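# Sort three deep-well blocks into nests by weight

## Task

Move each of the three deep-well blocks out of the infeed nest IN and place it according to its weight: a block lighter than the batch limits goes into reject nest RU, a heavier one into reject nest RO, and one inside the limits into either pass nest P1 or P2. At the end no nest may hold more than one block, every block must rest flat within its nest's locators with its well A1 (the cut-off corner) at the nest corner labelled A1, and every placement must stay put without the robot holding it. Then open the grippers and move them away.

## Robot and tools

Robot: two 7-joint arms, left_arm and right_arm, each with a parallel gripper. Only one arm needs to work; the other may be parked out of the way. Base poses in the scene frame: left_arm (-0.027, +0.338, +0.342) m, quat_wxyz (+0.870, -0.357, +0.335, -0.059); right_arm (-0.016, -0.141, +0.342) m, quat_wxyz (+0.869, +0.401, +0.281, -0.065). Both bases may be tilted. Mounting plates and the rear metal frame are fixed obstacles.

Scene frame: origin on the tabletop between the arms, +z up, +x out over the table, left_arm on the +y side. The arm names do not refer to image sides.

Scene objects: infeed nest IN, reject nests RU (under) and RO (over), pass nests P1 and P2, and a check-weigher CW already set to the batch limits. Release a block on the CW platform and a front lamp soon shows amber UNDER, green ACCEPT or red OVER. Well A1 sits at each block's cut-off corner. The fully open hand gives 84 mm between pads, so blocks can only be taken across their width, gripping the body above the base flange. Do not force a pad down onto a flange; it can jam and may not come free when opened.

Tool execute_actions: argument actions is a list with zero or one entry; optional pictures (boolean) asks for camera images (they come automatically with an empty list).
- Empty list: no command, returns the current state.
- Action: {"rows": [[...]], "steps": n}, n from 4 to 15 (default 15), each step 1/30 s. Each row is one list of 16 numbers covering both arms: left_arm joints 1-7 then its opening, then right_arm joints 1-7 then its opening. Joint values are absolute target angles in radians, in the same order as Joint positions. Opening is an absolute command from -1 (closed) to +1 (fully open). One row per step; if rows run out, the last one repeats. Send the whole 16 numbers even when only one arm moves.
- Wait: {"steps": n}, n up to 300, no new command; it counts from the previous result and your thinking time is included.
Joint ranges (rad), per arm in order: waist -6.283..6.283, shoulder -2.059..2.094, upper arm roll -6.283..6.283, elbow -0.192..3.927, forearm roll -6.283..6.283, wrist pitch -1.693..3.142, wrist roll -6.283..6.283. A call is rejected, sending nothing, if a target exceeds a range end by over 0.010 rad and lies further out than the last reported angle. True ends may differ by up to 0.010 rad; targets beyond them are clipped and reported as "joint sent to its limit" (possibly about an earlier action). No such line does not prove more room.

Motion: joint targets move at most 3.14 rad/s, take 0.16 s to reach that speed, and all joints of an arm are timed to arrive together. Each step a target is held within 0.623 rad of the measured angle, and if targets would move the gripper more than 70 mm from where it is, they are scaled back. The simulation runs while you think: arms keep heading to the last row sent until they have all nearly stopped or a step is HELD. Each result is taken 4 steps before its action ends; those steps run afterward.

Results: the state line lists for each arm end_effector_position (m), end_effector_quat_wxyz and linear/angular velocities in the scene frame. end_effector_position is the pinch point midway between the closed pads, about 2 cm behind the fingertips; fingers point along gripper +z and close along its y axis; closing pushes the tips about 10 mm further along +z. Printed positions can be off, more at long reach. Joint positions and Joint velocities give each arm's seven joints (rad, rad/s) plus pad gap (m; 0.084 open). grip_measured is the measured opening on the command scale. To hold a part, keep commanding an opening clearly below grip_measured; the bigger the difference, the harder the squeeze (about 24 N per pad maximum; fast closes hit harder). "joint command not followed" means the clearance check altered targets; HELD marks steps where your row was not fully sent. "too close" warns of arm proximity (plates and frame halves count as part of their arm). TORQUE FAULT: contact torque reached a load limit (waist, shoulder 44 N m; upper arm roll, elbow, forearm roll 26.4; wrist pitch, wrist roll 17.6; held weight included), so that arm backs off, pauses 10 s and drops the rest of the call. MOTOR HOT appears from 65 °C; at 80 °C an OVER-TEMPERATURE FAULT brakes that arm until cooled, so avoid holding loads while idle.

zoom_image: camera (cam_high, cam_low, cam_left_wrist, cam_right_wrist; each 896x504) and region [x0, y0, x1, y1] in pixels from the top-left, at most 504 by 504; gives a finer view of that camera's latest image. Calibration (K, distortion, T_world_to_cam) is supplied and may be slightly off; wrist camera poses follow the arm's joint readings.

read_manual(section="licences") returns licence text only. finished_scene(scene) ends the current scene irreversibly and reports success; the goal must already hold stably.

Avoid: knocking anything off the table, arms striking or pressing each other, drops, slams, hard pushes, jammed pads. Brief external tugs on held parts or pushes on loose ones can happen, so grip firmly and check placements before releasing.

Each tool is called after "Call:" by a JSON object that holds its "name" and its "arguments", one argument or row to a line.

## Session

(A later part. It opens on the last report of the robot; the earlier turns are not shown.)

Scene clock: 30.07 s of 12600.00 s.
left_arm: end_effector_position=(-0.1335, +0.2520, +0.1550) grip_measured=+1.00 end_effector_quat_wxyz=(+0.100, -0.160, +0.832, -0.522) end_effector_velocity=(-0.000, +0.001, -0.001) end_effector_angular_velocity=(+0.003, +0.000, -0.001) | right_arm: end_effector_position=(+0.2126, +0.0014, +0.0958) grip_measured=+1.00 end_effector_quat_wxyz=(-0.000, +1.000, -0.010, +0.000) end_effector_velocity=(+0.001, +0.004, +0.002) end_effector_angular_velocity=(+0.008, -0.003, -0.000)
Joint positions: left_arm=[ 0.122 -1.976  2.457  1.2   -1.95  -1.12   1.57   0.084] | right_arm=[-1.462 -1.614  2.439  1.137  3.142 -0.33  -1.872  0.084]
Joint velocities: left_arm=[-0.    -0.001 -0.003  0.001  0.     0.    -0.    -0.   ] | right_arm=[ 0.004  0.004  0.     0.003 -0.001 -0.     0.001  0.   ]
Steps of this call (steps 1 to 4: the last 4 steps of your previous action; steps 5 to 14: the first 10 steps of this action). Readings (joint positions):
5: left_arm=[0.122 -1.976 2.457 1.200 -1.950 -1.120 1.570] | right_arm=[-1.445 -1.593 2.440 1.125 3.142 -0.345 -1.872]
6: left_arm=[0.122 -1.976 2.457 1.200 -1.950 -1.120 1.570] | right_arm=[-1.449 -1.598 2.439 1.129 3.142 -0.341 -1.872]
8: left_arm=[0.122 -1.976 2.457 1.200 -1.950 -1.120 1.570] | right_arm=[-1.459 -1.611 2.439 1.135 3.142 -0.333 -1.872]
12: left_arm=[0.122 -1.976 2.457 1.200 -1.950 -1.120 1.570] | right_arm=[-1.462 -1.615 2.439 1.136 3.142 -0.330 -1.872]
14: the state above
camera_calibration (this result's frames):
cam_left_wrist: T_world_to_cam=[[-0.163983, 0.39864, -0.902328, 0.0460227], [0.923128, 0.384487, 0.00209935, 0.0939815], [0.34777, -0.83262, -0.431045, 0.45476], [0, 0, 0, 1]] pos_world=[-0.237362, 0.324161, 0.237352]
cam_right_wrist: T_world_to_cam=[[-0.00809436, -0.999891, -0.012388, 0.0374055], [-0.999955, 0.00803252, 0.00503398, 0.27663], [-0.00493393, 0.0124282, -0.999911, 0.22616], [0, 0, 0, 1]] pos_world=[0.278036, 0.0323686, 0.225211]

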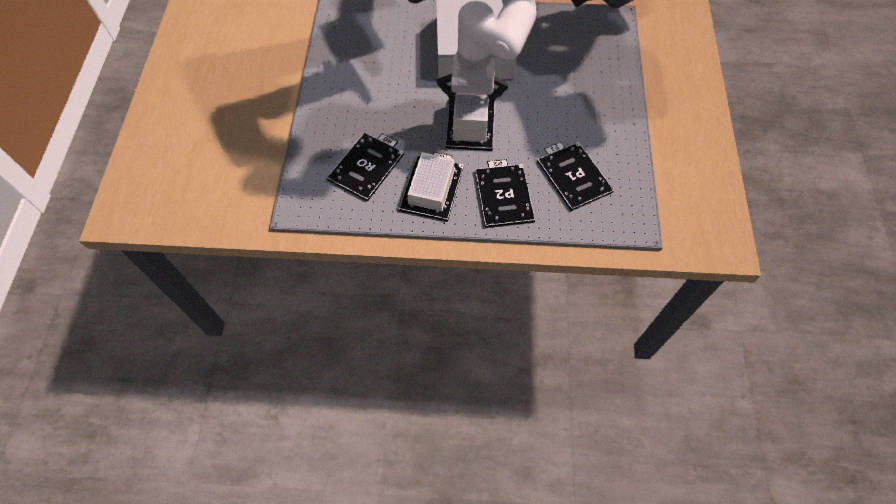

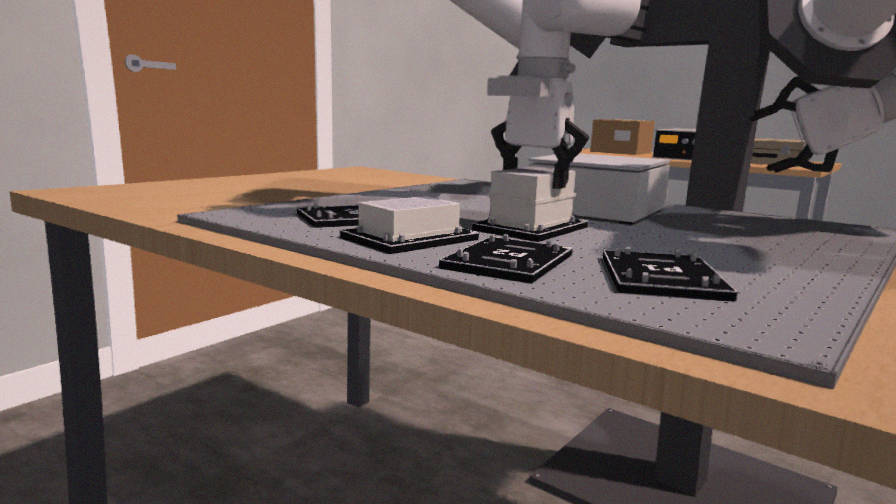

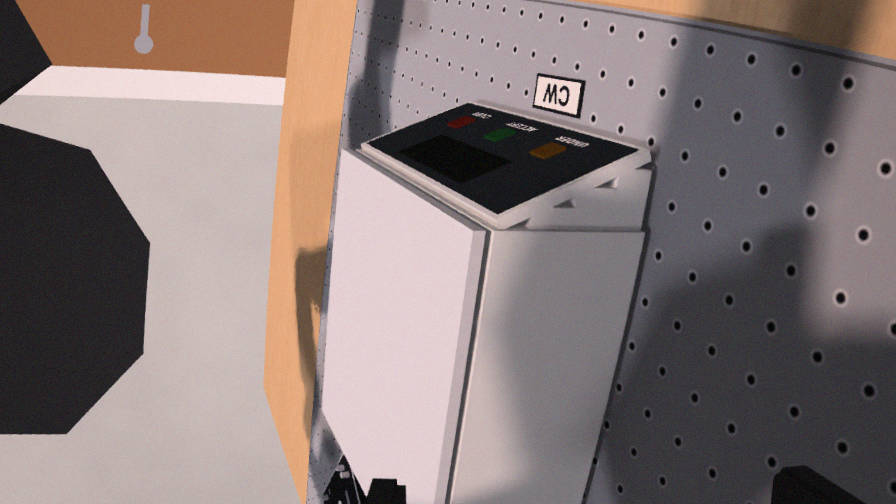

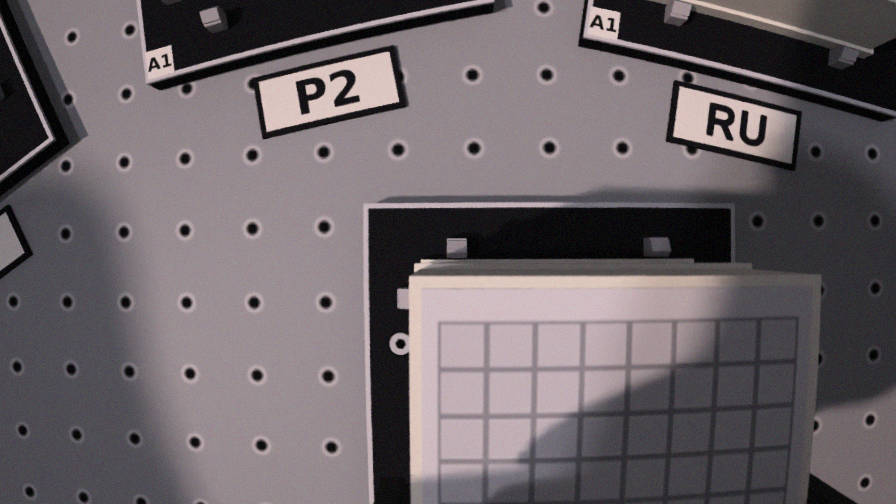

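Call:
{"name": "execute_actions", "arguments": {
  "actions": [
    {"rows":[[0.1224,-1.976,2.457,1.2,-1.95,-1.12,1.57,1,-1.4803,-1.6367,2.4376,1.1494,3.1416,-0.3144,-1.8717,1]],"steps":12}
  ]
}}

Call:
{"name": "execute_actions", "arguments": {
  "actions": [
    {"rows":[[0.1224,-1.976,2.457,1.2,-1.95,-1.12,1.57,1,-1.4803,-1.6367,2.4376,1.1494,3.1416,-0.3144,-1.8717,0.2]],"steps":12}
  ]
}}

Call:
{"name": "execute_actions", "arguments": {
  "actions": [
    {"rows":[[0.1224,-1.976,2.457,1.2,-1.95,-1.12,1.57,1,-1.4441,-1.5927,2.4396,1.1248,3.1416,-0.3461,-1.8717,0.2]],"steps":10}
  ]
}}

Call:
{"name": "execute_actions", "arguments": {
  "actions": [
    {"rows":[[0.1224,-1.976,2.457,1.2,-1.95,-1.12,1.57,1,-1.27,-1.38,2.43,1.05,3.1416,-0.55,-1.8717,0.2]],"steps":15}
  ]
}}

Call:
{"name": "execute_actions", "arguments": {
  "actions": [
    {"rows":[[0.1224,-1.976,2.457,1.2,-1.95,-1.12,1.57,1,-1.06,-1.52,2.5,1.15,3.1416,-0.5844,-2.8776,0.2]],"steps":15}
  ]
}}

Call:
{"name": "execute_actions", "arguments": {
  "actions": [
    {"rows":[[0.1224,-1.976,2.457,1.2,-1.95,-1.12,1.57,1,-1.0363,-1.5997,2.9096,1.1785,3.1416,-0.5844,-2.8776,0.2]],"steps":15}
  ]
}}

Call:
{"name": "execute_actions", "arguments": {
  "actions": [
    {"steps":6}
  ]
}}

Call:
{"name": "execute_actions", "arguments": {
  "actions": [
    {"rows":[[0.1224,-1.976,2.457,1.2,-1.95,-1.12,1.57,1,-1.0685,-1.734,2.9065,1.2105,3.1416,-0.478,-2.8776,0.2]],"steps":15}
  ]
}}

Call:
{"name": "execute_actions", "arguments": {
  "actions": [
    {"rows":[[0.1224,-1.976,2.457,1.2,-1.95,-1.12,1.57,1,-1.0745,-1.759,2.906,1.2173,3.1416,-0.459,-2.8776,0.2]],"steps":15}
  ]
}}

Call:
{"name": "execute_actions", "arguments": {
  "actions": [
    {"rows":[[0.1224,-1.976,2.457,1.2,-1.95,-1.12,1.57,1,-1.0745,-1.759,2.906,1.2173,3.1416,-0.459,-2.8776,1]],"steps":15}
  ]
}}

Call:
{"name": "execute_actions", "arguments": {
  "actions": [
    {"steps":45}
  ],
  "pictures": true
}}

Scene clock: 30.87 s of 12600.00 s.
left_arm: end_effector_position=(-0.1335, +0.2520, +0.1550) grip_measured=+1.00 end_effector_quat_wxyz=(+0.100, -0.160, +0.832, -0.522) end_effector_velocity=(+0.000, +0.000, -0.000) end_effector_angular_velocity=(+0.001, -0.000, +0.000) | right_arm: end_effector_position=(+0.2124, +0.0007, +0.0855) grip_measured=+1.00 end_effector_quat_wxyz=(+0.001, +1.000, -0.010, +0.000) end_effector_velocity=(+0.005, +0.004, +0.003) end_effector_angular_velocity=(+0.010, -0.009, -0.006)
Joint positions: left_arm=[ 0.122 -1.976  2.457  1.2   -1.95  -1.12   1.57   0.084] | right_arm=[-1.481 -1.637  2.438  1.149  3.142 -0.315 -1.872  0.084]
Joint velocities: left_arm=[ 0.    -0.001 -0.001 -0.     0.     0.001  0.     0.   ] | right_arm=[ 0.005  0.006 -0.007  0.005  0.    -0.     0.001  0.   ]
Steps of this call (steps 1 to 4: the last 4 steps of your previous action; steps 5 to 15: the robot went on to your last target; step 16: nothing new was sent; steps 17 to 24: the first 8 steps of this action). Readings (joint positions):
17: left_arm=[0.122 -1.976 2.457 1.200 -1.950 -1.120 1.570] | right_arm=[-1.463 -1.615 2.439 1.137 3.142 -0.329 -1.872]
18: left_arm=[0.122 -1.976 2.457 1.200 -1.950 -1.120 1.570] | right_arm=[-1.467 -1.620 2.438 1.141 3.142 -0.325 -1.872]
20: left_arm=[0.122 -1.976 2.457 1.200 -1.950 -1.120 1.570] | right_arm=[-1.477 -1.633 2.438 1.147 3.142 -0.317 -1.872]
24: the state above

Scene clock: 31.27 s of 12600.00 s.
left_arm: end_effector_position=(-0.1335, +0.2520, +0.1550) grip_measured=+1.00 end_effector_quat_wxyz=(+0.100, -0.160, +0.832, -0.522) end_effector_velocity=(+0.001, +0.000, -0.000) end_effector_angular_velocity=(+0.001, -0.002, -0.000) | right_arm: end_effector_position=(+0.2127, +0.0012, +0.0858) grip_measured=+0.96 end_effector_quat_wxyz=(+0.000, +1.000, -0.010, +0.000) end_effector_velocity=(-0.000, +0.000, -0.000) end_effector_angular_velocity=(+0.000, -0.000, -0.002)
Joint positions: left_arm=[ 0.122 -1.976  2.457  1.2   -1.95  -1.12   1.57   0.084] | right_arm=[-1.48  -1.636  2.438  1.149  3.142 -0.315 -1.872  0.083]
Joint velocities: left_arm=[-0.    -0.001 -0.001 -0.001  0.    -0.     0.     0.   ] | right_arm=[ 0.    -0.001 -0.    -0.     0.001  0.001  0.001  0.   ]
Steps of this call (steps 1 to 4: the last 4 steps of your previous action; steps 5 to 12: the first 8 steps of this action). Readings (joint positions):
5: left_arm=[0.122 -1.976 2.457 1.200 -1.950 -1.120 1.570] | right_arm=[-1.480 -1.636 2.438 1.149 3.142 -0.315 -1.872]
6: left_arm=[0.122 -1.976 2.457 1.200 -1.950 -1.120 1.570] | right_arm=[-1.480 -1.636 2.438 1.149 3.142 -0.315 -1.872]
8: left_arm=[0.122 -1.976 2.457 1.200 -1.950 -1.120 1.570] | right_arm=[-1.480 -1.636 2.438 1.149 3.142 -0.315 -1.872]
12: the state above

Scene clock: 31.60 s of 12600.00 s.
left_arm: end_effector_position=(-0.1335, +0.2520, +0.1550) grip_measured=+1.00 end_effector_quat_wxyz=(+0.100, -0.160, +0.832, -0.522) end_effector_velocity=(-0.001, +0.001, -0.000) end_effector_angular_velocity=(+0.003, +0.003, -0.001) | right_arm: end_effector_position=(+0.2133, +0.0036, +0.1060) grip_measured=+0.96 end_effector_quat_wxyz=(-0.003, +1.000, -0.010, +0.001) end_effector_velocity=(+0.002, +0.011, +0.026) end_effector_angular_velocity=(+0.024, -0.005, +0.002)
Joint positions: left_arm=[ 0.122 -1.976  2.457  1.2   -1.95  -1.12   1.57   0.084] | right_arm=[-1.444 -1.592  2.439  1.128  3.142 -0.344 -1.872  0.083]
Joint velocities: left_arm=[ 0.     0.001 -0.001  0.001  0.     0.002 -0.    -0.   ] | right_arm=[ 0.043  0.052  0.003 -0.01  -0.001 -0.033 -0.001 -0.   ]
Steps of this call (steps 1 to 4: the last 4 steps of your previous action; steps 5 to 10: the first 6 steps of this action). Readings (joint positions):
5: left_arm=[0.122 -1.976 2.457 1.200 -1.950 -1.120 1.570] | right_arm=[-1.480 -1.636 2.438 1.149 3.142 -0.315 -1.872]
6: left_arm=[0.122 -1.976 2.457 1.200 -1.950 -1.120 1.570] | right_arm=[-1.474 -1.629 2.438 1.143 3.142 -0.321 -1.872]
8: left_arm=[0.122 -1.976 2.457 1.200 -1.950 -1.120 1.570] | right_arm=[-1.453 -1.603 2.439 1.129 3.142 -0.339 -1.872]
10: the state above

Scene clock: 32.10 s of 12600.00 s.
left_arm: end_effector_position=(-0.1335, +0.2520, +0.1550) grip_measured=+1.00 end_effector_quat_wxyz=(+0.100, -0.160, +0.832, -0.522) end_effector_velocity=(+0.000, -0.001, +0.000) end_effector_angular_velocity=(-0.001, -0.000, +0.001) | right_arm: end_effector_position=(+0.2100, +0.0026, +0.2098) grip_measured=+0.96 end_effector_quat_wxyz=(-0.002, +1.000, -0.009, -0.003) end_effector_velocity=(-0.017, -0.072, -0.038) end_effector_angular_velocity=(-0.186, +0.055, -0.013)
Joint positions: left_arm=[ 0.122 -1.976  2.457  1.2   -1.95  -1.12   1.57   0.084] | right_arm=[-1.268 -1.378  2.431  1.052  3.142 -0.548 -1.872  0.083]
Joint velocities: left_arm=[-0.    -0.001  0.002  0.001  0.     0.    -0.    -0.   ] | right_arm=[-0.046 -0.05  -0.007 -0.096 -0.    -0.031 -0.    -0.   ]
Steps of this call (steps 1 to 4: the last 4 steps of your previous action; steps 5 to 15: the first 11 steps of this action). Readings (joint positions):
5: left_arm=[0.122 -1.976 2.457 1.200 -1.950 -1.120 1.570] | right_arm=[-1.444 -1.593 2.440 1.124 3.142 -0.347 -1.872]
6: left_arm=[0.122 -1.976 2.457 1.200 -1.950 -1.120 1.570] | right_arm=[-1.438 -1.585 2.439 1.119 3.142 -0.357 -1.872]
8: left_arm=[0.122 -1.976 2.457 1.200 -1.950 -1.120 1.570] | right_arm=[-1.389 -1.525 2.436 1.092 3.142 -0.419 -1.872]
12: left_arm=[0.122 -1.976 2.457 1.200 -1.950 -1.120 1.570] | right_arm=[-1.277 -1.389 2.430 1.062 3.142 -0.534 -1.872]
15: the state above

Scene clock: 32.60 s of 12600.00 s.
left_arm: end_effector_position=(-0.1335, +0.2520, +0.1550) grip_measured=+1.00 end_effector_quat_wxyz=(+0.100, -0.160, +0.832, -0.522) end_effector_velocity=(+0.001, -0.001, -0.000) end_effector_angular_velocity=(-0.000, -0.001, +0.001) | right_arm: end_effector_position=(+0.1885, +0.0480, +0.2326) grip_measured=+0.96 end_effector_quat_wxyz=(+0.013, +0.895, +0.440, +0.076) end_effector_velocity=(-0.024, +0.057, +0.037) end_effector_angular_velocity=(-0.405, -0.443, +3.057)
Joint positions: left_arm=[ 0.122 -1.976  2.457  1.2   -1.95  -1.12   1.57   0.084] | right_arm=[-1.086 -1.503  2.496  1.139  3.142 -0.579 -2.616  0.083]
Joint velocities: left_arm=[-0.    -0.001  0.001 -0.    -0.     0.001  0.     0.   ] | right_arm=[ 0.342 -0.221  0.064  0.128 -0.005 -0.063 -2.806 -0.   ]
Steps of this call (steps 1 to 4: the last 4 steps of your previous action; steps 5 to 15: the first 11 steps of this action). Readings (joint positions):
5: left_arm=[0.122 -1.976 2.457 1.200 -1.950 -1.120 1.570] | right_arm=[-1.271 -1.382 2.430 1.049 3.142 -0.550 -1.873]
6: left_arm=[0.122 -1.976 2.457 1.200 -1.950 -1.120 1.570] | right_arm=[-1.269 -1.385 2.431 1.052 3.141 -0.550 -1.884]
8: left_arm=[0.122 -1.976 2.457 1.200 -1.950 -1.120 1.570] | right_arm=[-1.246 -1.404 2.441 1.067 3.141 -0.555 -1.958]
12: left_arm=[0.122 -1.976 2.457 1.200 -1.950 -1.120 1.570] | right_arm=[-1.138 -1.472 2.481 1.118 3.142 -0.571 -2.310]
15: the state above

Scene clock: 33.10 s of 12600.00 s.
left_arm: end_effector_position=(-0.1335, +0.2520, +0.1550) grip_measured=+1.00 end_effector_quat_wxyz=(+0.100, -0.160, +0.832, -0.522) end_effector_velocity=(-0.000, -0.000, +0.000) end_effector_angular_velocity=(-0.001, +0.000, +0.000) | right_arm: end_effector_position=(+0.0264, +0.0422, +0.2037) grip_measured=+0.96 end_effector_quat_wxyz=(+0.004, +0.726, +0.688, +0.013) end_effector_velocity=(-0.486, -0.120, -0.069) end_effector_angular_velocity=(-0.230, +0.435, +0.973)
Joint positions: left_arm=[ 0.122 -1.976  2.457  1.2   -1.95  -1.12   1.57   0.084] | right_arm=[-1.04  -1.588  2.851  1.174  3.142 -0.584 -2.876  0.083]
Joint velocities: left_arm=[-0.    -0.     0.001  0.001  0.    -0.001  0.     0.   ] | right_arm=[ 0.081 -0.209  1.06   0.069  0.01  -0.    -0.025 -0.   ]
Steps of this call (steps 1 to 4: the last 4 steps of your previous action; steps 5 to 15: the first 11 steps of this action). Readings (joint positions):
5: left_arm=[0.122 -1.976 2.457 1.200 -1.950 -1.120 1.570] | right_arm=[-1.061 -1.520 2.501 1.149 3.142 -0.584 -2.865]
6: left_arm=[0.122 -1.976 2.457 1.200 -1.950 -1.120 1.570] | right_arm=[-1.061 -1.521 2.507 1.150 3.141 -0.584 -2.870]
8: left_arm=[0.122 -1.976 2.457 1.200 -1.950 -1.120 1.570] | right_arm=[-1.060 -1.532 2.565 1.155 3.140 -0.584 -2.871]
12: left_arm=[0.122 -1.976 2.457 1.200 -1.950 -1.120 1.570] | right_arm=[-1.048 -1.566 2.737 1.166 3.142 -0.584 -2.873]
15: the state above

Scene clock: 33.30 s of 12600.00 s.
left_arm: end_effector_position=(-0.1335, +0.2520, +0.1550) grip_measured=+1.00 end_effector_quat_wxyz=(+0.100, -0.160, +0.832, -0.522) end_effector_velocity=(+0.000, -0.001, +0.000) end_effector_angular_velocity=(-0.001, -0.001, +0.001) | right_arm: end_effector_position=(+0.0013, +0.0354, +0.2004) grip_measured=+0.96 end_effector_quat_wxyz=(+0.000, +0.708, +0.706, +0.001) end_effector_velocity=(+0.027, +0.015, +0.005) end_effector_angular_velocity=(+0.025, -0.016, -0.054)
Joint positions: left_arm=[ 0.122 -1.976  2.457  1.2   -1.95  -1.12   1.57   0.084] | right_arm=[-1.037 -1.599  2.906  1.178  3.141 -0.585 -2.877  0.083]
Joint velocities: left_arm=[-0.    -0.001  0.001  0.     0.    -0.001  0.    -0.   ] | right_arm=[-0.019  0.014 -0.06   0.01  -0.01   0.     0.001  0.   ]
Kept back: nothing.
Steps of this call (steps 1 to 4: the last 4 steps of your previous action; steps 5 to 6: the robot went on to your last target). Readings (joint positions):
1: left_arm=[0.122 -1.976 2.457 1.200 -1.950 -1.120 1.570] | right_arm=[-1.038 -1.595 2.882 1.176 3.142 -0.584 -2.877]
2: left_arm=[0.122 -1.976 2.457 1.200 -1.950 -1.120 1.570] | right_arm=[-1.036 -1.599 2.903 1.177 3.143 -0.584 -2.877]
4: left_arm=[0.122 -1.976 2.457 1.200 -1.950 -1.120 1.570] | right_arm=[-1.035 -1.600 2.912 1.177 3.142 -0.585 -2.877]
6: the state above

Scene clock: 33.67 s of 12600.00 s.
left_arm: end_effector_position=(-0.1335, +0.2520, +0.1550) grip_measured=+1.00 end_effector_quat_wxyz=(+0.100, -0.160, +0.832, -0.522) end_effector_velocity=(-0.001, +0.000, +0.001) end_effector_angular_velocity=(-0.001, +0.002, -0.001) | right_arm: end_effector_position=(-0.0003, +0.0359, +0.1445) grip_measured=+0.96 end_effector_quat_wxyz=(-0.001, +0.707, +0.707, +0.000) end_effector_velocity=(-0.009, +0.042, +0.027) end_effector_angular_velocity=(+0.100, +0.023, -0.003)
Joint positions: left_arm=[ 0.122 -1.976  2.457  1.2   -1.95  -1.12   1.57   0.084] | right_arm=[-1.069 -1.734  2.906  1.211  3.142 -0.478 -2.878  0.083]
Joint velocities: left_arm=[-0.     0.002  0.     0.001  0.    -0.    -0.    -0.   ] | right_arm=[ 0.012  0.05  -0.003  0.047 -0.002  0.005  0.001  0.   ]
Steps of this call (steps 1 to 11: the first 11 steps of this action). Readings (joint positions):
1: left_arm=[0.122 -1.976 2.457 1.200 -1.950 -1.120 1.570] | right_arm=[-1.037 -1.600 2.905 1.179 3.141 -0.584 -2.877]
2: left_arm=[0.122 -1.976 2.457 1.200 -1.950 -1.120 1.570] | right_arm=[-1.040 -1.607 2.905 1.182 3.141 -0.575 -2.878]
4: left_arm=[0.122 -1.976 2.457 1.200 -1.950 -1.120 1.570] | right_arm=[-1.055 -1.665 2.904 1.202 3.141 -0.526 -2.878]
8: left_arm=[0.122 -1.976 2.457 1.200 -1.950 -1.120 1.570] | right_arm=[-1.070 -1.740 2.906 1.203 3.142 -0.480 -2.878]
11: the state above

Scene clock: 34.17 s of 12600.00 s.
left_arm: end_effector_position=(-0.1335, +0.2520, +0.1550) grip_measured=+1.00 end_effector_quat_wxyz=(+0.100, -0.160, +0.832, -0.522) end_effector_velocity=(-0.000, +0.001, +0.000) end_effector_angular_velocity=(-0.000, -0.000, -0.001) | right_arm: end_effector_position=(-0.0007, +0.0353, +0.1341) grip_measured=+0.96 end_effector_quat_wxyz=(-0.001, +0.707, +0.707, +0.000) end_effector_velocity=(-0.000, +0.002, +0.001) end_effector_angular_velocity=(+0.004, +0.000, +0.001)
Joint positions: left_arm=[ 0.122 -1.976  2.457  1.2   -1.95  -1.12   1.57   0.084] | right_arm=[-1.074 -1.759  2.906  1.218  3.142 -0.459 -2.878  0.083]
Joint velocities: left_arm=[ 0.     0.001 -0.002 -0.    -0.    -0.002  0.    -0.   ] | right_arm=[ 0.001  0.002 -0.     0.001 -0.     0.001 -0.001  0.   ]
Steps of this call (steps 1 to 4: the last 4 steps of your previous action; steps 5 to 15: the first 11 steps of this action). Readings (joint positions):
5: left_arm=[0.122 -1.976 2.457 1.200 -1.950 -1.120 1.570] | right_arm=[-1.068 -1.733 2.906 1.211 3.142 -0.477 -2.878]
6: left_arm=[0.122 -1.976 2.457 1.200 -1.950 -1.120 1.570] | right_arm=[-1.070 -1.739 2.906 1.214 3.142 -0.472 -2.878]
8: left_arm=[0.122 -1.976 2.457 1.200 -1.950 -1.120 1.570] | right_arm=[-1.073 -1.754 2.906 1.217 3.142 -0.463 -2.878]
12: left_arm=[0.122 -1.976 2.457 1.200 -1.950 -1.120 1.570] | right_arm=[-1.075 -1.759 2.906 1.217 3.142 -0.459 -2.878]
15: the state above

Scene clock: 34.67 s of 12600.00 s.
left_arm: end_effector_position=(-0.1335, +0.2520, +0.1550) grip_measured=+1.00 end_effector_quat_wxyz=(+0.100, -0.160, +0.832, -0.522) end_effector_velocity=(-0.000, +0.000, -0.000) end_effector_angular_velocity=(+0.001, +0.001, -0.000) | right_arm: end_effector_position=(-0.0006, +0.0350, +0.1340) grip_measured=+1.00 end_effector_quat_wxyz=(-0.001, +0.707, +0.707, -0.000) end_effector_velocity=(-0.000, -0.001, -0.001) end_effector_angular_velocity=(-0.002, +0.001, +0.002)
Joint positions: left_arm=[ 0.122 -1.976  2.457  1.2   -1.95  -1.12   1.57   0.084] | right_arm=[-1.074 -1.759  2.906  1.217  3.142 -0.459 -2.878  0.084]
Joint velocities: left_arm=[ 0.    -0.    -0.001  0.001  0.    -0.    -0.    -0.   ] | right_arm=[-0.001 -0.001  0.001 -0.001 -0.001  0.    -0.001  0.   ]
Steps of this call (steps 1 to 4: the last 4 steps of your previous action; steps 5 to 15: the first 11 steps of this action). Readings (joint positions):
5: left_arm=[0.122 -1.976 2.457 1.200 -1.950 -1.120 1.570] | right_arm=[-1.074 -1.759 2.906 1.217 3.142 -0.459 -2.878]
6: left_arm=[0.122 -1.976 2.457 1.200 -1.950 -1.120 1.570] | right_arm=[-1.074 -1.759 2.906 1.217 3.142 -0.459 -2.878]
8: left_arm=[0.122 -1.976 2.457 1.200 -1.950 -1.120 1.570] | right_arm=[-1.074 -1.759 2.906 1.217 3.142 -0.459 -2.878]
12: left_arm=[0.122 -1.976 2.457 1.200 -1.950 -1.120 1.570] | right_arm=[-1.074 -1.759 2.906 1.218 3.142 -0.459 -2.878]
15: the state above

Scene clock: 36.17 s of 12600.00 s.
left_arm: end_effector_position=(-0.1335, +0.2520, +0.1550) grip_measured=+1.00 end_effector_quat_wxyz=(+0.100, -0.160, +0.832, -0.522) end_effector_velocity=(+0.000, -0.000, -0.001) end_effector_angular_velocity=(+0.001, -0.000, +0.001) | right_arm: end_effector_position=(-0.0006, +0.0349, +0.1339) grip_measured=+1.00 end_effector_quat_wxyz=(-0.001, +0.707, +0.707, -0.000) end_effector_velocity=(+0.001, -0.000, -0.000) end_effector_angular_velocity=(-0.000, -0.001, -0.001)
Joint positions: left_arm=[ 0.122 -1.976  2.457  1.2   -1.95  -1.12   1.57   0.084] | right_arm=[-1.074 -1.759  2.906  1.217  3.142 -0.459 -2.878  0.084]
Joint velocities: left_arm=[-0.    -0.002  0.     0.001  0.     0.001  0.    -0.   ] | right_arm=[ 0.    -0.    -0.001 -0.    -0.    -0.     0.001 -0.   ]
Kept back: nothing.
Steps of this call (steps 1 to 4: the last 4 steps of your previous action; steps 5 to 15: the robot went on to your last target; steps 16 to 45: nothing new was sent). Readings (joint positions):
1: left_arm=[0.122 -1.976 2.457 1.200 -1.950 -1.120 1.570] | right_arm=[-1.074 -1.759 2.906 1.217 3.142 -0.459 -2.878]
2: left_arm=[0.122 -1.976 2.457 1.200 -1.950 -1.120 1.570] | right_arm=[-1.074 -1.759 2.906 1.217 3.142 -0.459 -2.878]
4: left_arm=[0.122 -1.976 2.457 1.200 -1.950 -1.120 1.570] | right_arm=[-1.074 -1.759 2.906 1.217 3.142 -0.459 -2.878]
8: left_arm=[0.122 -1.976 2.457 1.200 -1.950 -1.120 1.570] | right_arm=[-1.074 -1.759 2.906 1.217 3.142 -0.459 -2.878]
45: the state above
All arms were judged still, so your last target was given up. Only a new action makes them travel on or press farther. Fingers that are still opening or closing keep moving.
camera_calibration (this result's frames):
cam_left_wrist: T_world_to_cam=[[-0.163983, 0.39864, -0.902328, 0.0460228], [0.923128, 0.384487, 0.00209952, 0.0939814], [0.34777, -0.83262, -0.431045, 0.45476], [0, 0, 0, 1]] pos_world=[-0.237362, 0.324161, 0.237352]
cam_right_wrist: T_world_to_cam=[[0.999845, 0.0116345, -0.0131832, 0.0350292], [0.0117019, -0.999919, 0.00504652, 0.0987404], [-0.0131234, -0.00520001, -0.9999, 0.263405], [0, 0, 0, 1]] pos_world=[-0.0327225, 0.0996946, 0.263343]

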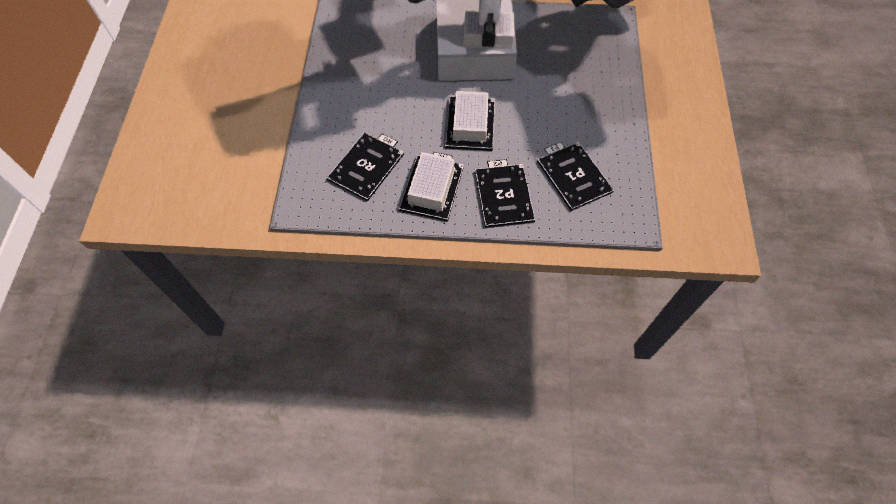

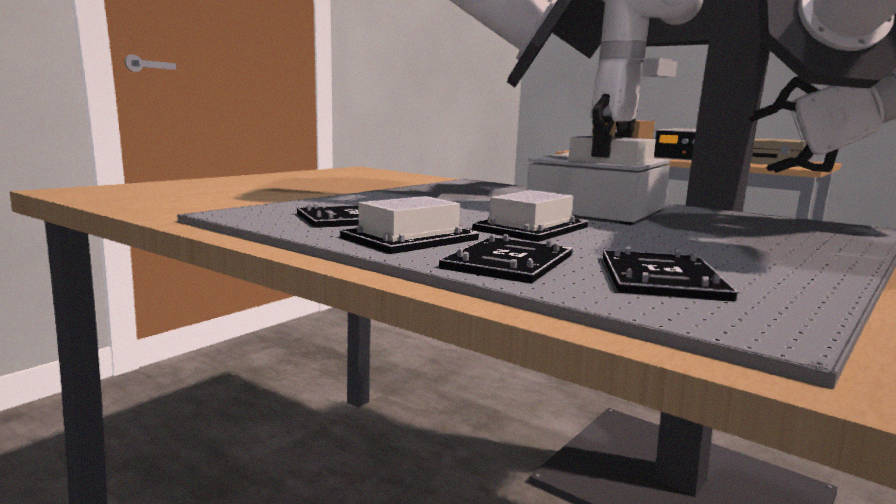

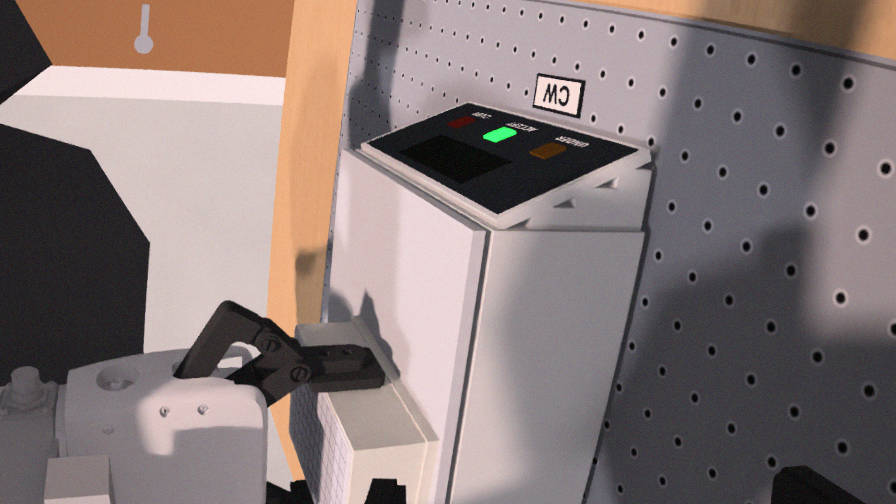

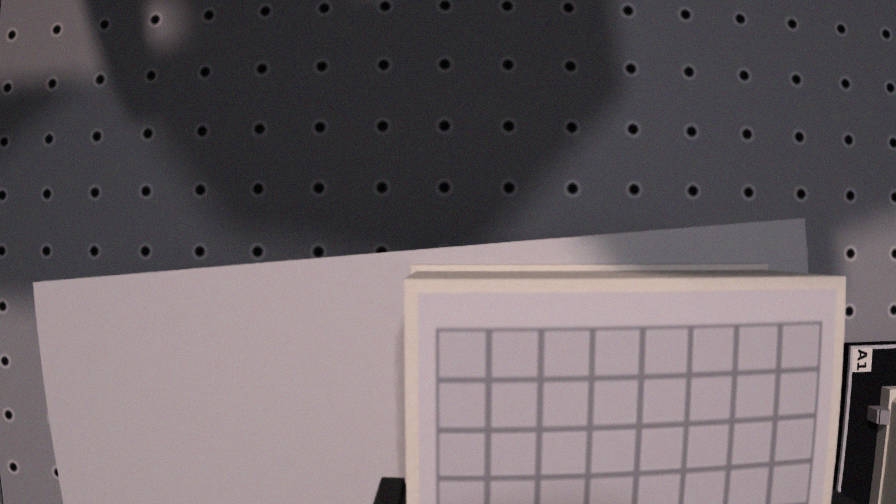

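Call:
{"name": "execute_actions", "arguments": {
  "actions": [
    {"rows":[[0.1224,-1.976,2.457,1.2,-1.95,-1.12,1.57,1,-1.0745,-1.759,2.906,1.2173,3.1416,-0.459,-2.8776,0.2]],"steps":12}
  ]
}}

Call:
{"name": "execute_actions", "arguments": {
  "actions": [
    {"rows":[[0.1224,-1.976,2.457,1.2,-1.95,-1.12,1.57,1,-1.0363,-1.5997,2.9096,1.1785,3.1416,-0.5844,-2.8776,0.2]],"steps":15}
  ]
}}

Call:
{"name": "execute_actions", "arguments": {
  "actions": [
    {"rows":[[0.1224,-1.976,2.457,1.2,-1.95,-1.12,1.57,1,-1.06,-1.52,2.5,1.15,3.1416,-0.5844,-2.8776,0.2]],"steps":15}
  ]
}}

Call:
{"name": "execute_actions", "arguments": {
  "actions": [
    {"rows":[[0.1224,-1.976,2.457,1.2,-1.95,-1.12,1.57,1,-1.4,-1.3,2.15,1.2,3.1416,-0.56,-2.48,0.2]],"steps":15}
  ]
}}

Call:
{"name": "execute_actions", "arguments": {
  "actions": [
    {"rows":[[0.1224,-1.976,2.457,1.2,-1.95,-1.12,1.57,1,-1.8,-1.6,2.25,1.98,3.1416,-0.93,-2.42,0.2]],"steps":15}
  ]
}}

Call:
{"name": "execute_actions", "arguments": {
  "actions": [
    {"steps":10}
  ]
}}

Call:
{"name": "execute_actions", "arguments": {
  "actions": [
    {"rows":[[0.1224,-1.976,2.457,1.2,-1.95,-1.12,1.57,1,-1.98,-1.71,2.213,2.18,3.1416,-0.93,-2.4215,0.2]],"steps":15}
  ]
}}

Call:
{"name": "execute_actions", "arguments": {
  "actions": [
    {"rows":[[0.1224,-1.976,2.457,1.2,-1.95,-1.12,1.57,1,-2.1233,-1.8136,2.1877,2.3318,3.1416,-0.9068,-2.4215,0.2]],"steps":15}
  ]
}}

Call:
{"name": "execute_actions", "arguments": {
  "actions": [
    {"steps":12}
  ],
  "pictures": true
}}

Scene clock: 37.17 s of 12600.00 s.
left_arm: end_effector_position=(-0.1335, +0.2520, +0.1550) grip_measured=+1.00 end_effector_quat_wxyz=(+0.100, -0.160, +0.832, -0.522) end_effector_velocity=(-0.001, +0.000, +0.000) end_effector_angular_velocity=(-0.000, +0.002, -0.001) | right_arm: end_effector_position=(-0.0006, +0.0349, +0.1339) grip_measured=+0.96 end_effector_quat_wxyz=(-0.001, +0.707, +0.707, -0.000) end_effector_velocity=(+0.000, +0.000, -0.000) end_effector_angular_velocity=(+0.000, -0.000, +0.001)
Joint positions: left_arm=[ 0.122 -1.976  2.457  1.2   -1.95  -1.12   1.57   0.084] | right_arm=[-1.074 -1.759  2.906  1.217  3.142 -0.459 -2.878  0.083]
Joint velocities: left_arm=[ 0.     0.001  0.     0.001  0.     0.    -0.     0.   ] | right_arm=[-0.001 -0.    -0.001  0.    -0.002  0.     0.    -0.   ]
Steps of this call (steps 1 to 22: nothing new was sent; steps 23 to 30: the first 8 steps of this action). Readings (joint positions):
23: left_arm=[0.122 -1.976 2.457 1.200 -1.950 -1.120 1.570] | right_arm=[-1.074 -1.759 2.906 1.217 3.142 -0.459 -2.878]
24: left_arm=[0.122 -1.976 2.457 1.200 -1.950 -1.120 1.570] | right_arm=[-1.074 -1.759 2.906 1.217 3.142 -0.459 -2.878]
26: left_arm=[0.122 -1.976 2.457 1.200 -1.950 -1.120 1.570] | right_arm=[-1.074 -1.759 2.906 1.217 3.142 -0.459 -2.878]
30: the state above

Scene clock: 37.67 s of 12600.00 s.
left_arm: end_effector_position=(-0.1335, +0.2520, +0.1550) grip_measured=+1.00 end_effector_quat_wxyz=(+0.100, -0.160, +0.832, -0.522) end_effector_velocity=(-0.001, +0.000, +0.001) end_effector_angular_velocity=(-0.001, +0.003, -0.002) | right_arm: end_effector_position=(-0.0003, +0.0348, +0.2001) grip_measured=+0.96 end_effector_quat_wxyz=(-0.000, +0.707, +0.707, -0.000) end_effector_velocity=(+0.011, -0.046, -0.034) end_effector_angular_velocity=(-0.122, -0.031, -0.001)
Joint positions: left_arm=[ 0.122 -1.976  2.457  1.2   -1.95  -1.12   1.57   0.084] | right_arm=[-1.036 -1.6    2.91   1.178  3.142 -0.584 -2.878  0.083]
Joint velocities: left_arm=[-0.     0.003  0.     0.001  0.    -0.    -0.    -0.   ] | right_arm=[-0.015 -0.062  0.001 -0.057  0.001 -0.006  0.001 -0.   ]
Steps of this call (steps 1 to 4: the last 4 steps of your previous action; steps 5 to 15: the first 11 steps of this action). Readings (joint positions):
5: left_arm=[0.122 -1.976 2.457 1.200 -1.950 -1.120 1.570] | right_arm=[-1.074 -1.758 2.906 1.217 3.142 -0.460 -2.878]
6: left_arm=[0.122 -1.976 2.457 1.200 -1.950 -1.120 1.570] | right_arm=[-1.073 -1.751 2.906 1.214 3.142 -0.468 -2.878]
8: left_arm=[0.122 -1.976 2.457 1.200 -1.950 -1.120 1.570] | right_arm=[-1.058 -1.691 2.908 1.192 3.142 -0.520 -2.878]
12: left_arm=[0.122 -1.976 2.457 1.200 -1.950 -1.120 1.570] | right_arm=[-1.035 -1.594 2.909 1.187 3.142 -0.581 -2.878]
15: the state above

Scene clock: 38.17 s of 12600.00 s.
left_arm: end_effector_position=(-0.1335, +0.2520, +0.1550) grip_measured=+1.00 end_effector_quat_wxyz=(+0.100, -0.160, +0.832, -0.522) end_effector_velocity=(-0.000, -0.001, +0.001) end_effector_angular_velocity=(-0.002, +0.001, +0.000) | right_arm: end_effector_position=(+0.1615, +0.0549, +0.2293) grip_measured=+0.96 end_effector_quat_wxyz=(+0.025, +0.808, +0.583, +0.074) end_effector_velocity=(+0.484, -0.027, +0.116) end_effector_angular_velocity=(+0.194, -0.391, -0.984)
Joint positions: left_arm=[ 0.122 -1.976  2.457  1.2   -1.95  -1.12   1.57   0.084] | right_arm=[-1.058 -1.531  2.557  1.154  3.141 -0.584 -2.878  0.083]
Joint velocities: left_arm=[-0.     0.001  0.002  0.001  0.     0.    -0.    -0.   ] | right_arm=[-0.065  0.217 -1.062 -0.069 -0.01  -0.005  0.001  0.   ]
Steps of this call (steps 1 to 4: the last 4 steps of your previous action; steps 5 to 15: the first 11 steps of this action). Readings (joint positions):
5: left_arm=[0.122 -1.976 2.457 1.200 -1.950 -1.120 1.570] | right_arm=[-1.037 -1.601 2.909 1.178 3.142 -0.584 -2.878]
6: left_arm=[0.122 -1.976 2.457 1.200 -1.950 -1.120 1.570] | right_arm=[-1.037 -1.599 2.902 1.177 3.142 -0.584 -2.878]
8: left_arm=[0.122 -1.976 2.457 1.200 -1.950 -1.120 1.570] | right_arm=[-1.040 -1.588 2.843 1.172 3.143 -0.584 -2.878]
12: left_arm=[0.122 -1.976 2.457 1.200 -1.950 -1.120 1.570] | right_arm=[-1.051 -1.555 2.672 1.163 3.141 -0.584 -2.878]
15: the state above

Scene clock: 38.67 s of 12600.00 s.
left_arm: end_effector_position=(-0.1335, +0.2520, +0.1550) grip_measured=+1.00 end_effector_quat_wxyz=(+0.100, -0.160, +0.832, -0.522) end_effector_velocity=(+0.000, -0.000, +0.000) end_effector_angular_velocity=(-0.001, -0.000, +0.000) | right_arm: end_effector_position=(+0.3312, +0.0096, +0.2304) grip_measured=+0.96 end_effector_quat_wxyz=(-0.024, +0.977, +0.206, +0.051) end_effector_velocity=(+0.435, -0.299, -0.099) end_effector_angular_velocity=(+0.117, +0.345, -2.353)
Joint positions: left_arm=[ 0.122 -1.976  2.457  1.2   -1.95  -1.12   1.57   0.084] | right_arm=[-1.343 -1.337  2.209  1.193  3.141 -0.564 -2.548  0.083]
Joint velocities: left_arm=[ 0.     0.     0.001 -0.001  0.    -0.     0.     0.   ] | right_arm=[-0.847  0.543 -0.895  0.105 -0.008  0.056  0.95   0.   ]
Steps of this call (steps 1 to 4: the last 4 steps of your previous action; steps 5 to 15: the first 11 steps of this action). Readings (joint positions):
5: left_arm=[0.122 -1.976 2.457 1.200 -1.950 -1.120 1.570] | right_arm=[-1.061 -1.519 2.500 1.150 3.141 -0.584 -2.876]
6: left_arm=[0.122 -1.976 2.457 1.200 -1.950 -1.120 1.570] | right_arm=[-1.067 -1.516 2.498 1.152 3.142 -0.583 -2.866]
8: left_arm=[0.122 -1.976 2.457 1.200 -1.950 -1.120 1.570] | right_arm=[-1.120 -1.482 2.452 1.162 3.144 -0.578 -2.799]
12: left_arm=[0.122 -1.976 2.457 1.200 -1.950 -1.120 1.570] | right_arm=[-1.254 -1.394 2.301 1.181 3.142 -0.570 -2.651]
15: the state above

Scene clock: 39.17 s of 12600.00 s.
left_arm: end_effector_position=(-0.1335, +0.2520, +0.1550) grip_measured=+1.00 end_effector_quat_wxyz=(+0.100, -0.160, +0.832, -0.522) end_effector_velocity=(+0.001, -0.000, +0.000) end_effector_angular_velocity=(-0.001, -0.002, +0.001) | right_arm: end_effector_position=(+0.3985, +0.0756, +0.1917) grip_measured=+0.96 end_effector_quat_wxyz=(+0.001, +0.993, +0.116, +0.001) end_effector_velocity=(+0.128, +0.323, +0.020) end_effector_angular_velocity=(+0.285, +0.005, -0.055)
Joint positions: left_arm=[ 0.122 -1.976  2.457  1.2   -1.95  -1.12   1.57   0.084] | right_arm=[-1.744 -1.56   2.239  1.85   3.142 -0.876 -2.429  0.083]
Joint velocities: left_arm=[ 0.    -0.002  0.001 -0.    -0.    -0.001  0.    -0.   ] | right_arm=[-0.809 -0.59   0.188  1.989  0.001 -0.76   0.125 -0.   ]
Steps of this call (steps 1 to 4: the last 4 steps of your previous action; steps 5 to 15: the first 11 steps of this action). Readings (joint positions):
5: left_arm=[0.122 -1.976 2.457 1.200 -1.950 -1.120 1.570] | right_arm=[-1.402 -1.301 2.148 1.198 3.141 -0.561 -2.482]
6: left_arm=[0.122 -1.976 2.457 1.200 -1.950 -1.120 1.570] | right_arm=[-1.406 -1.306 2.154 1.208 3.142 -0.569 -2.480]
8: left_arm=[0.122 -1.976 2.457 1.200 -1.950 -1.120 1.570] | right_arm=[-1.449 -1.343 2.174 1.283 3.142 -0.616 -2.472]
12: left_arm=[0.122 -1.976 2.457 1.200 -1.950 -1.120 1.570] | right_arm=[-1.640 -1.485 2.217 1.612 3.142 -0.781 -2.445]
15: the state above

Scene clock: 39.50 s of 12600.00 s.
left_arm: end_effector_position=(-0.1335, +0.2520, +0.1550) grip_measured=+1.00 end_effector_quat_wxyz=(+0.100, -0.160, +0.832, -0.522) end_effector_velocity=(+0.001, +0.000, -0.001) end_effector_angular_velocity=(+0.001, -0.003, +0.001) | right_arm: end_effector_position=(+0.4057, +0.0934, +0.1924) grip_measured=+0.96 end_effector_quat_wxyz=(-0.006, +0.994, +0.113, -0.000) end_effector_velocity=(-0.000, +0.003, -0.000) end_effector_angular_velocity=(+0.004, -0.001, -0.000)
Joint positions: left_arm=[ 0.122 -1.976  2.457  1.2   -1.95  -1.12   1.57   0.084] | right_arm=[-1.799 -1.599  2.25   1.978  3.142 -0.93  -2.42   0.083]
Joint velocities: left_arm=[-0.    -0.002 -0.001 -0.001 -0.    -0.    -0.    -0.   ] | right_arm=[-0.003 -0.004  0.002  0.008  0.     0.     0.002 -0.   ]
Kept back: nothing.
Steps of this call (steps 1 to 4: the last 4 steps of your previous action; steps 5 to 10: the robot went on to your last target). Readings (joint positions):
1: left_arm=[0.122 -1.976 2.457 1.200 -1.950 -1.120 1.570] | right_arm=[-1.768 -1.578 2.244 1.908 3.142 -0.898 -2.425]
2: left_arm=[0.122 -1.976 2.457 1.200 -1.950 -1.120 1.570] | right_arm=[-1.784 -1.590 2.248 1.947 3.142 -0.913 -2.423]
4: left_arm=[0.122 -1.976 2.457 1.200 -1.950 -1.120 1.570] | right_arm=[-1.797 -1.599 2.251 1.974 3.142 -0.926 -2.421]
8: left_arm=[0.122 -1.976 2.457 1.200 -1.950 -1.120 1.570] | right_arm=[-1.799 -1.599 2.249 1.978 3.142 -0.930 -2.420]
10: the state above

Scene clock: 39.87 s of 12600.00 s.
left_arm: end_effector_position=(-0.1335, +0.2520, +0.1550) grip_measured=+1.00 end_effector_quat_wxyz=(+0.100, -0.160, +0.832, -0.522) end_effector_velocity=(-0.000, +0.000, -0.000) end_effector_angular_velocity=(+0.001, +0.000, -0.000) | right_arm: end_effector_position=(+0.4260, +0.0902, +0.1269) grip_measured=+0.96 end_effector_quat_wxyz=(+0.003, +0.995, +0.099, -0.002) end_effector_velocity=(+0.052, +0.077, +0.100) end_effector_angular_velocity=(+0.191, -0.156, +0.014)
Joint positions: left_arm=[ 0.122 -1.976  2.457  1.2   -1.95  -1.12   1.57   0.084] | right_arm=[-1.982 -1.712  2.214  2.177  3.142 -0.93  -2.421  0.083]
Joint velocities: left_arm=[-0.     0.    -0.    -0.    -0.     0.001 -0.     0.   ] | right_arm=[ 0.114  0.064  0.012  0.124  0.002 -0.007 -0.     0.   ]
Steps of this call (steps 1 to 11: the first 11 steps of this action). Readings (joint positions):
1: left_arm=[0.122 -1.976 2.457 1.200 -1.950 -1.120 1.570] | right_arm=[-1.799 -1.599 2.249 1.980 3.142 -0.930 -2.420]
2: left_arm=[0.122 -1.976 2.457 1.200 -1.950 -1.120 1.570] | right_arm=[-1.806 -1.604 2.247 1.991 3.142 -0.931 -2.420]
4: left_arm=[0.122 -1.976 2.457 1.200 -1.950 -1.120 1.570] | right_arm=[-1.864 -1.640 2.234 2.067 3.142 -0.931 -2.421]
8: left_arm=[0.122 -1.976 2.457 1.200 -1.950 -1.120 1.570] | right_arm=[-1.986 -1.712 2.211 2.165 3.141 -0.929 -2.421]
11: the state above

Scene clock: 40.37 s of 12600.00 s.
left_arm: end_effector_position=(-0.1335, +0.2520, +0.1550) grip_measured=+1.00 end_effector_quat_wxyz=(+0.100, -0.160, +0.832, -0.522) end_effector_velocity=(-0.001, -0.000, +0.000) end_effector_angular_velocity=(-0.001, +0.002, +0.000) | right_arm: end_effector_position=(+0.4254, +0.0918, +0.0692) grip_measured=+0.96 end_effector_quat_wxyz=(+0.001, +0.995, +0.100, -0.001) end_effector_velocity=(+0.079, +0.059, +0.092) end_effector_angular_velocity=(+0.158, -0.174, -0.016)
Joint positions: left_arm=[ 0.122 -1.976  2.457  1.2   -1.95  -1.12   1.57   0.084] | right_arm=[-2.124 -1.815  2.188  2.331  3.142 -0.907 -2.422  0.083]
Joint velocities: left_arm=[ 0.     0.001  0.002  0.001 -0.     0.001  0.     0.   ] | right_arm=[ 0.095  0.081 -0.018  0.111 -0.006 -0.001  0.001  0.   ]
Steps of this call (steps 1 to 4: the last 4 steps of your previous action; steps 5 to 15: the first 11 steps of this action). Readings (joint positions):
5: left_arm=[0.122 -1.976 2.457 1.200 -1.950 -1.120 1.570] | right_arm=[-1.978 -1.709 2.213 2.182 3.142 -0.930 -2.422]
6: left_arm=[0.122 -1.976 2.457 1.200 -1.950 -1.120 1.570] | right_arm=[-1.986 -1.715 2.211 2.193 3.142 -0.929 -2.421]
8: left_arm=[0.122 -1.976 2.457 1.200 -1.950 -1.120 1.570] | right_arm=[-2.043 -1.756 2.200 2.264 3.142 -0.919 -2.422]
12: left_arm=[0.122 -1.976 2.457 1.200 -1.950 -1.120 1.570] | right_arm=[-2.131 -1.819 2.189 2.318 3.142 -0.907 -2.421]
15: the state above

Scene clock: 40.77 s of 12600.00 s.
left_arm: end_effector_position=(-0.1335, +0.2520, +0.1550) grip_measured=+1.00 end_effector_quat_wxyz=(+0.100, -0.160, +0.832, -0.522) end_effector_velocity=(+0.000, -0.000, +0.000) end_effector_angular_velocity=(-0.001, -0.001, +0.001) | right_arm: end_effector_position=(+0.4267, +0.0923, +0.0704) grip_measured=+0.96 end_effector_quat_wxyz=(-0.000, +0.995, +0.100, -0.000) end_effector_velocity=(+0.002, +0.001, +0.002) end_effector_angular_velocity=(+0.003, -0.006, +0.001)
Joint positions: left_arm=[ 0.122 -1.976  2.457  1.2   -1.95  -1.12   1.57   0.084] | right_arm=[-2.123 -1.813  2.188  2.332  3.142 -0.907 -2.421  0.083]
Joint velocities: left_arm=[ 0.    -0.001  0.001 -0.    -0.    -0.001 -0.     0.   ] | right_arm=[ 0.002  0.001 -0.002  0.003 -0.001  0.001 -0.     0.   ]
Kept back: nothing.
Steps of this call (steps 1 to 4: the last 4 steps of your previous action; steps 5 to 12: the robot went on to your last target). Readings (joint positions):
1: left_arm=[0.122 -1.976 2.457 1.200 -1.950 -1.120 1.570] | right_arm=[-2.122 -1.812 2.188 2.334 3.142 -0.907 -2.422]
2: left_arm=[0.122 -1.976 2.457 1.200 -1.950 -1.120 1.570] | right_arm=[-2.120 -1.811 2.187 2.335 3.141 -0.907 -2.422]
4: left_arm=[0.122 -1.976 2.457 1.200 -1.950 -1.120 1.570] | right_arm=[-2.120 -1.811 2.187 2.334 3.141 -0.907 -2.421]
8: left_arm=[0.122 -1.976 2.457 1.200 -1.950 -1.120 1.570] | right_arm=[-2.123 -1.813 2.188 2.331 3.142 -0.907 -2.421]
12: the state above
camera_calibration (this result's frames):
cam_left_wrist: T_world_to_cam=[[-0.163983, 0.39864, -0.902328, 0.0460227], [0.923128, 0.384487, 0.00209932, 0.0939815], [0.34777, -0.83262, -0.431045, 0.45476], [0, 0, 0, 1]] pos_world=[-0.237362, 0.324161, 0.237352]
cam_right_wrist: T_world_to_cam=[[0.20962, -0.977701, -0.0126542, 0.0347118], [-0.977747, -0.209705, 0.00580938, 0.500633], [-0.00833348, 0.0111549, -0.999903, 0.202259], [0, 0, 0, 1]] pos_world=[0.483902, 0.136667, 0.19977]

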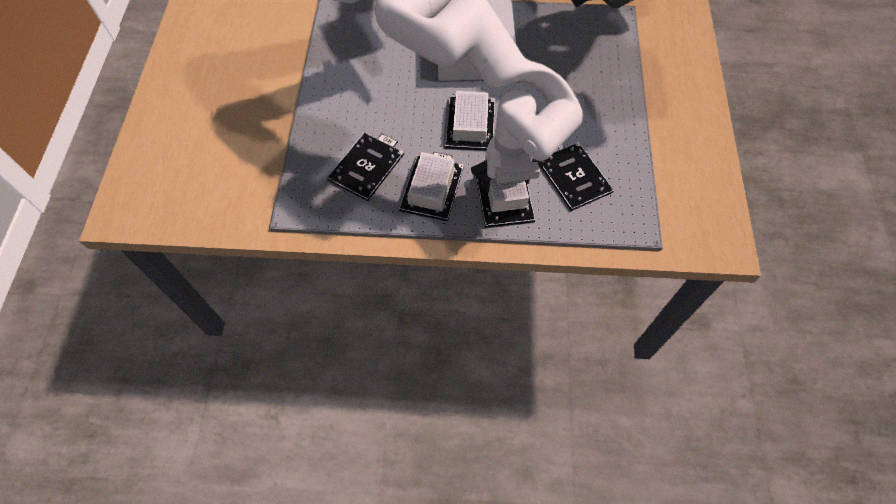

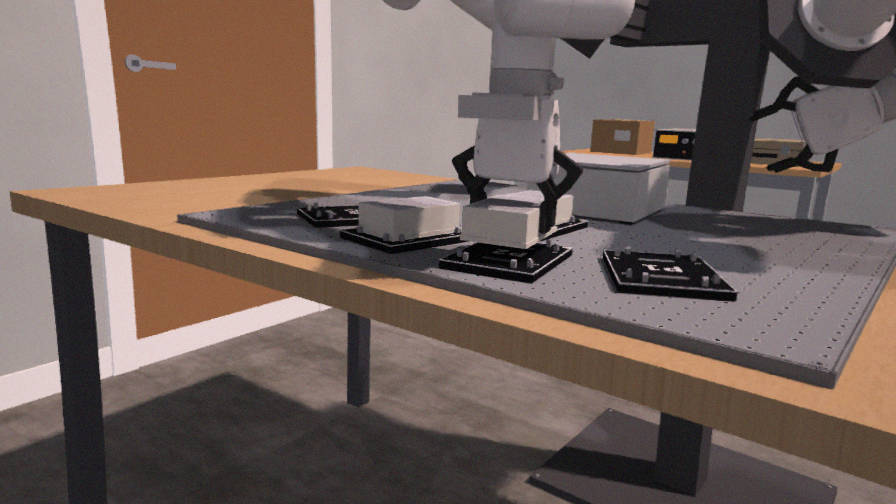

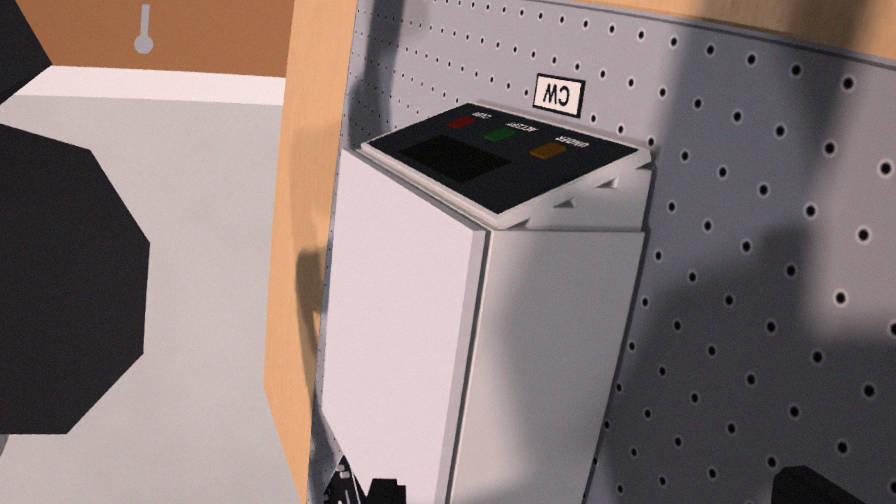

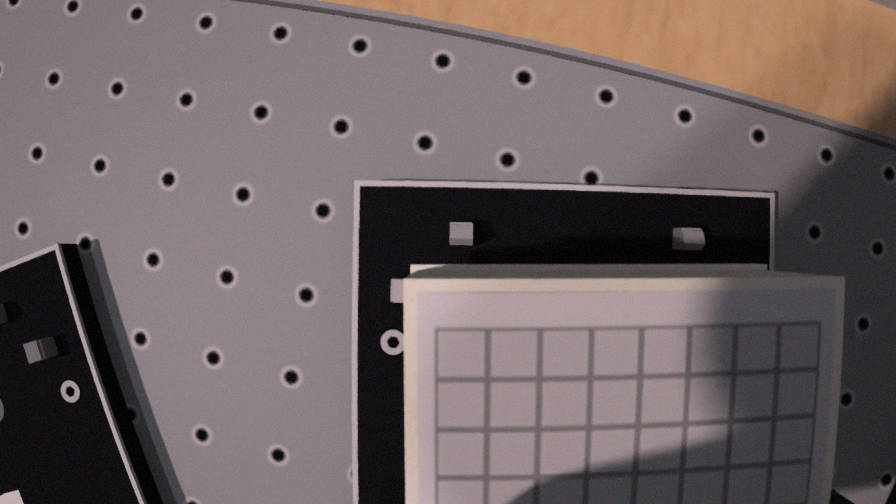

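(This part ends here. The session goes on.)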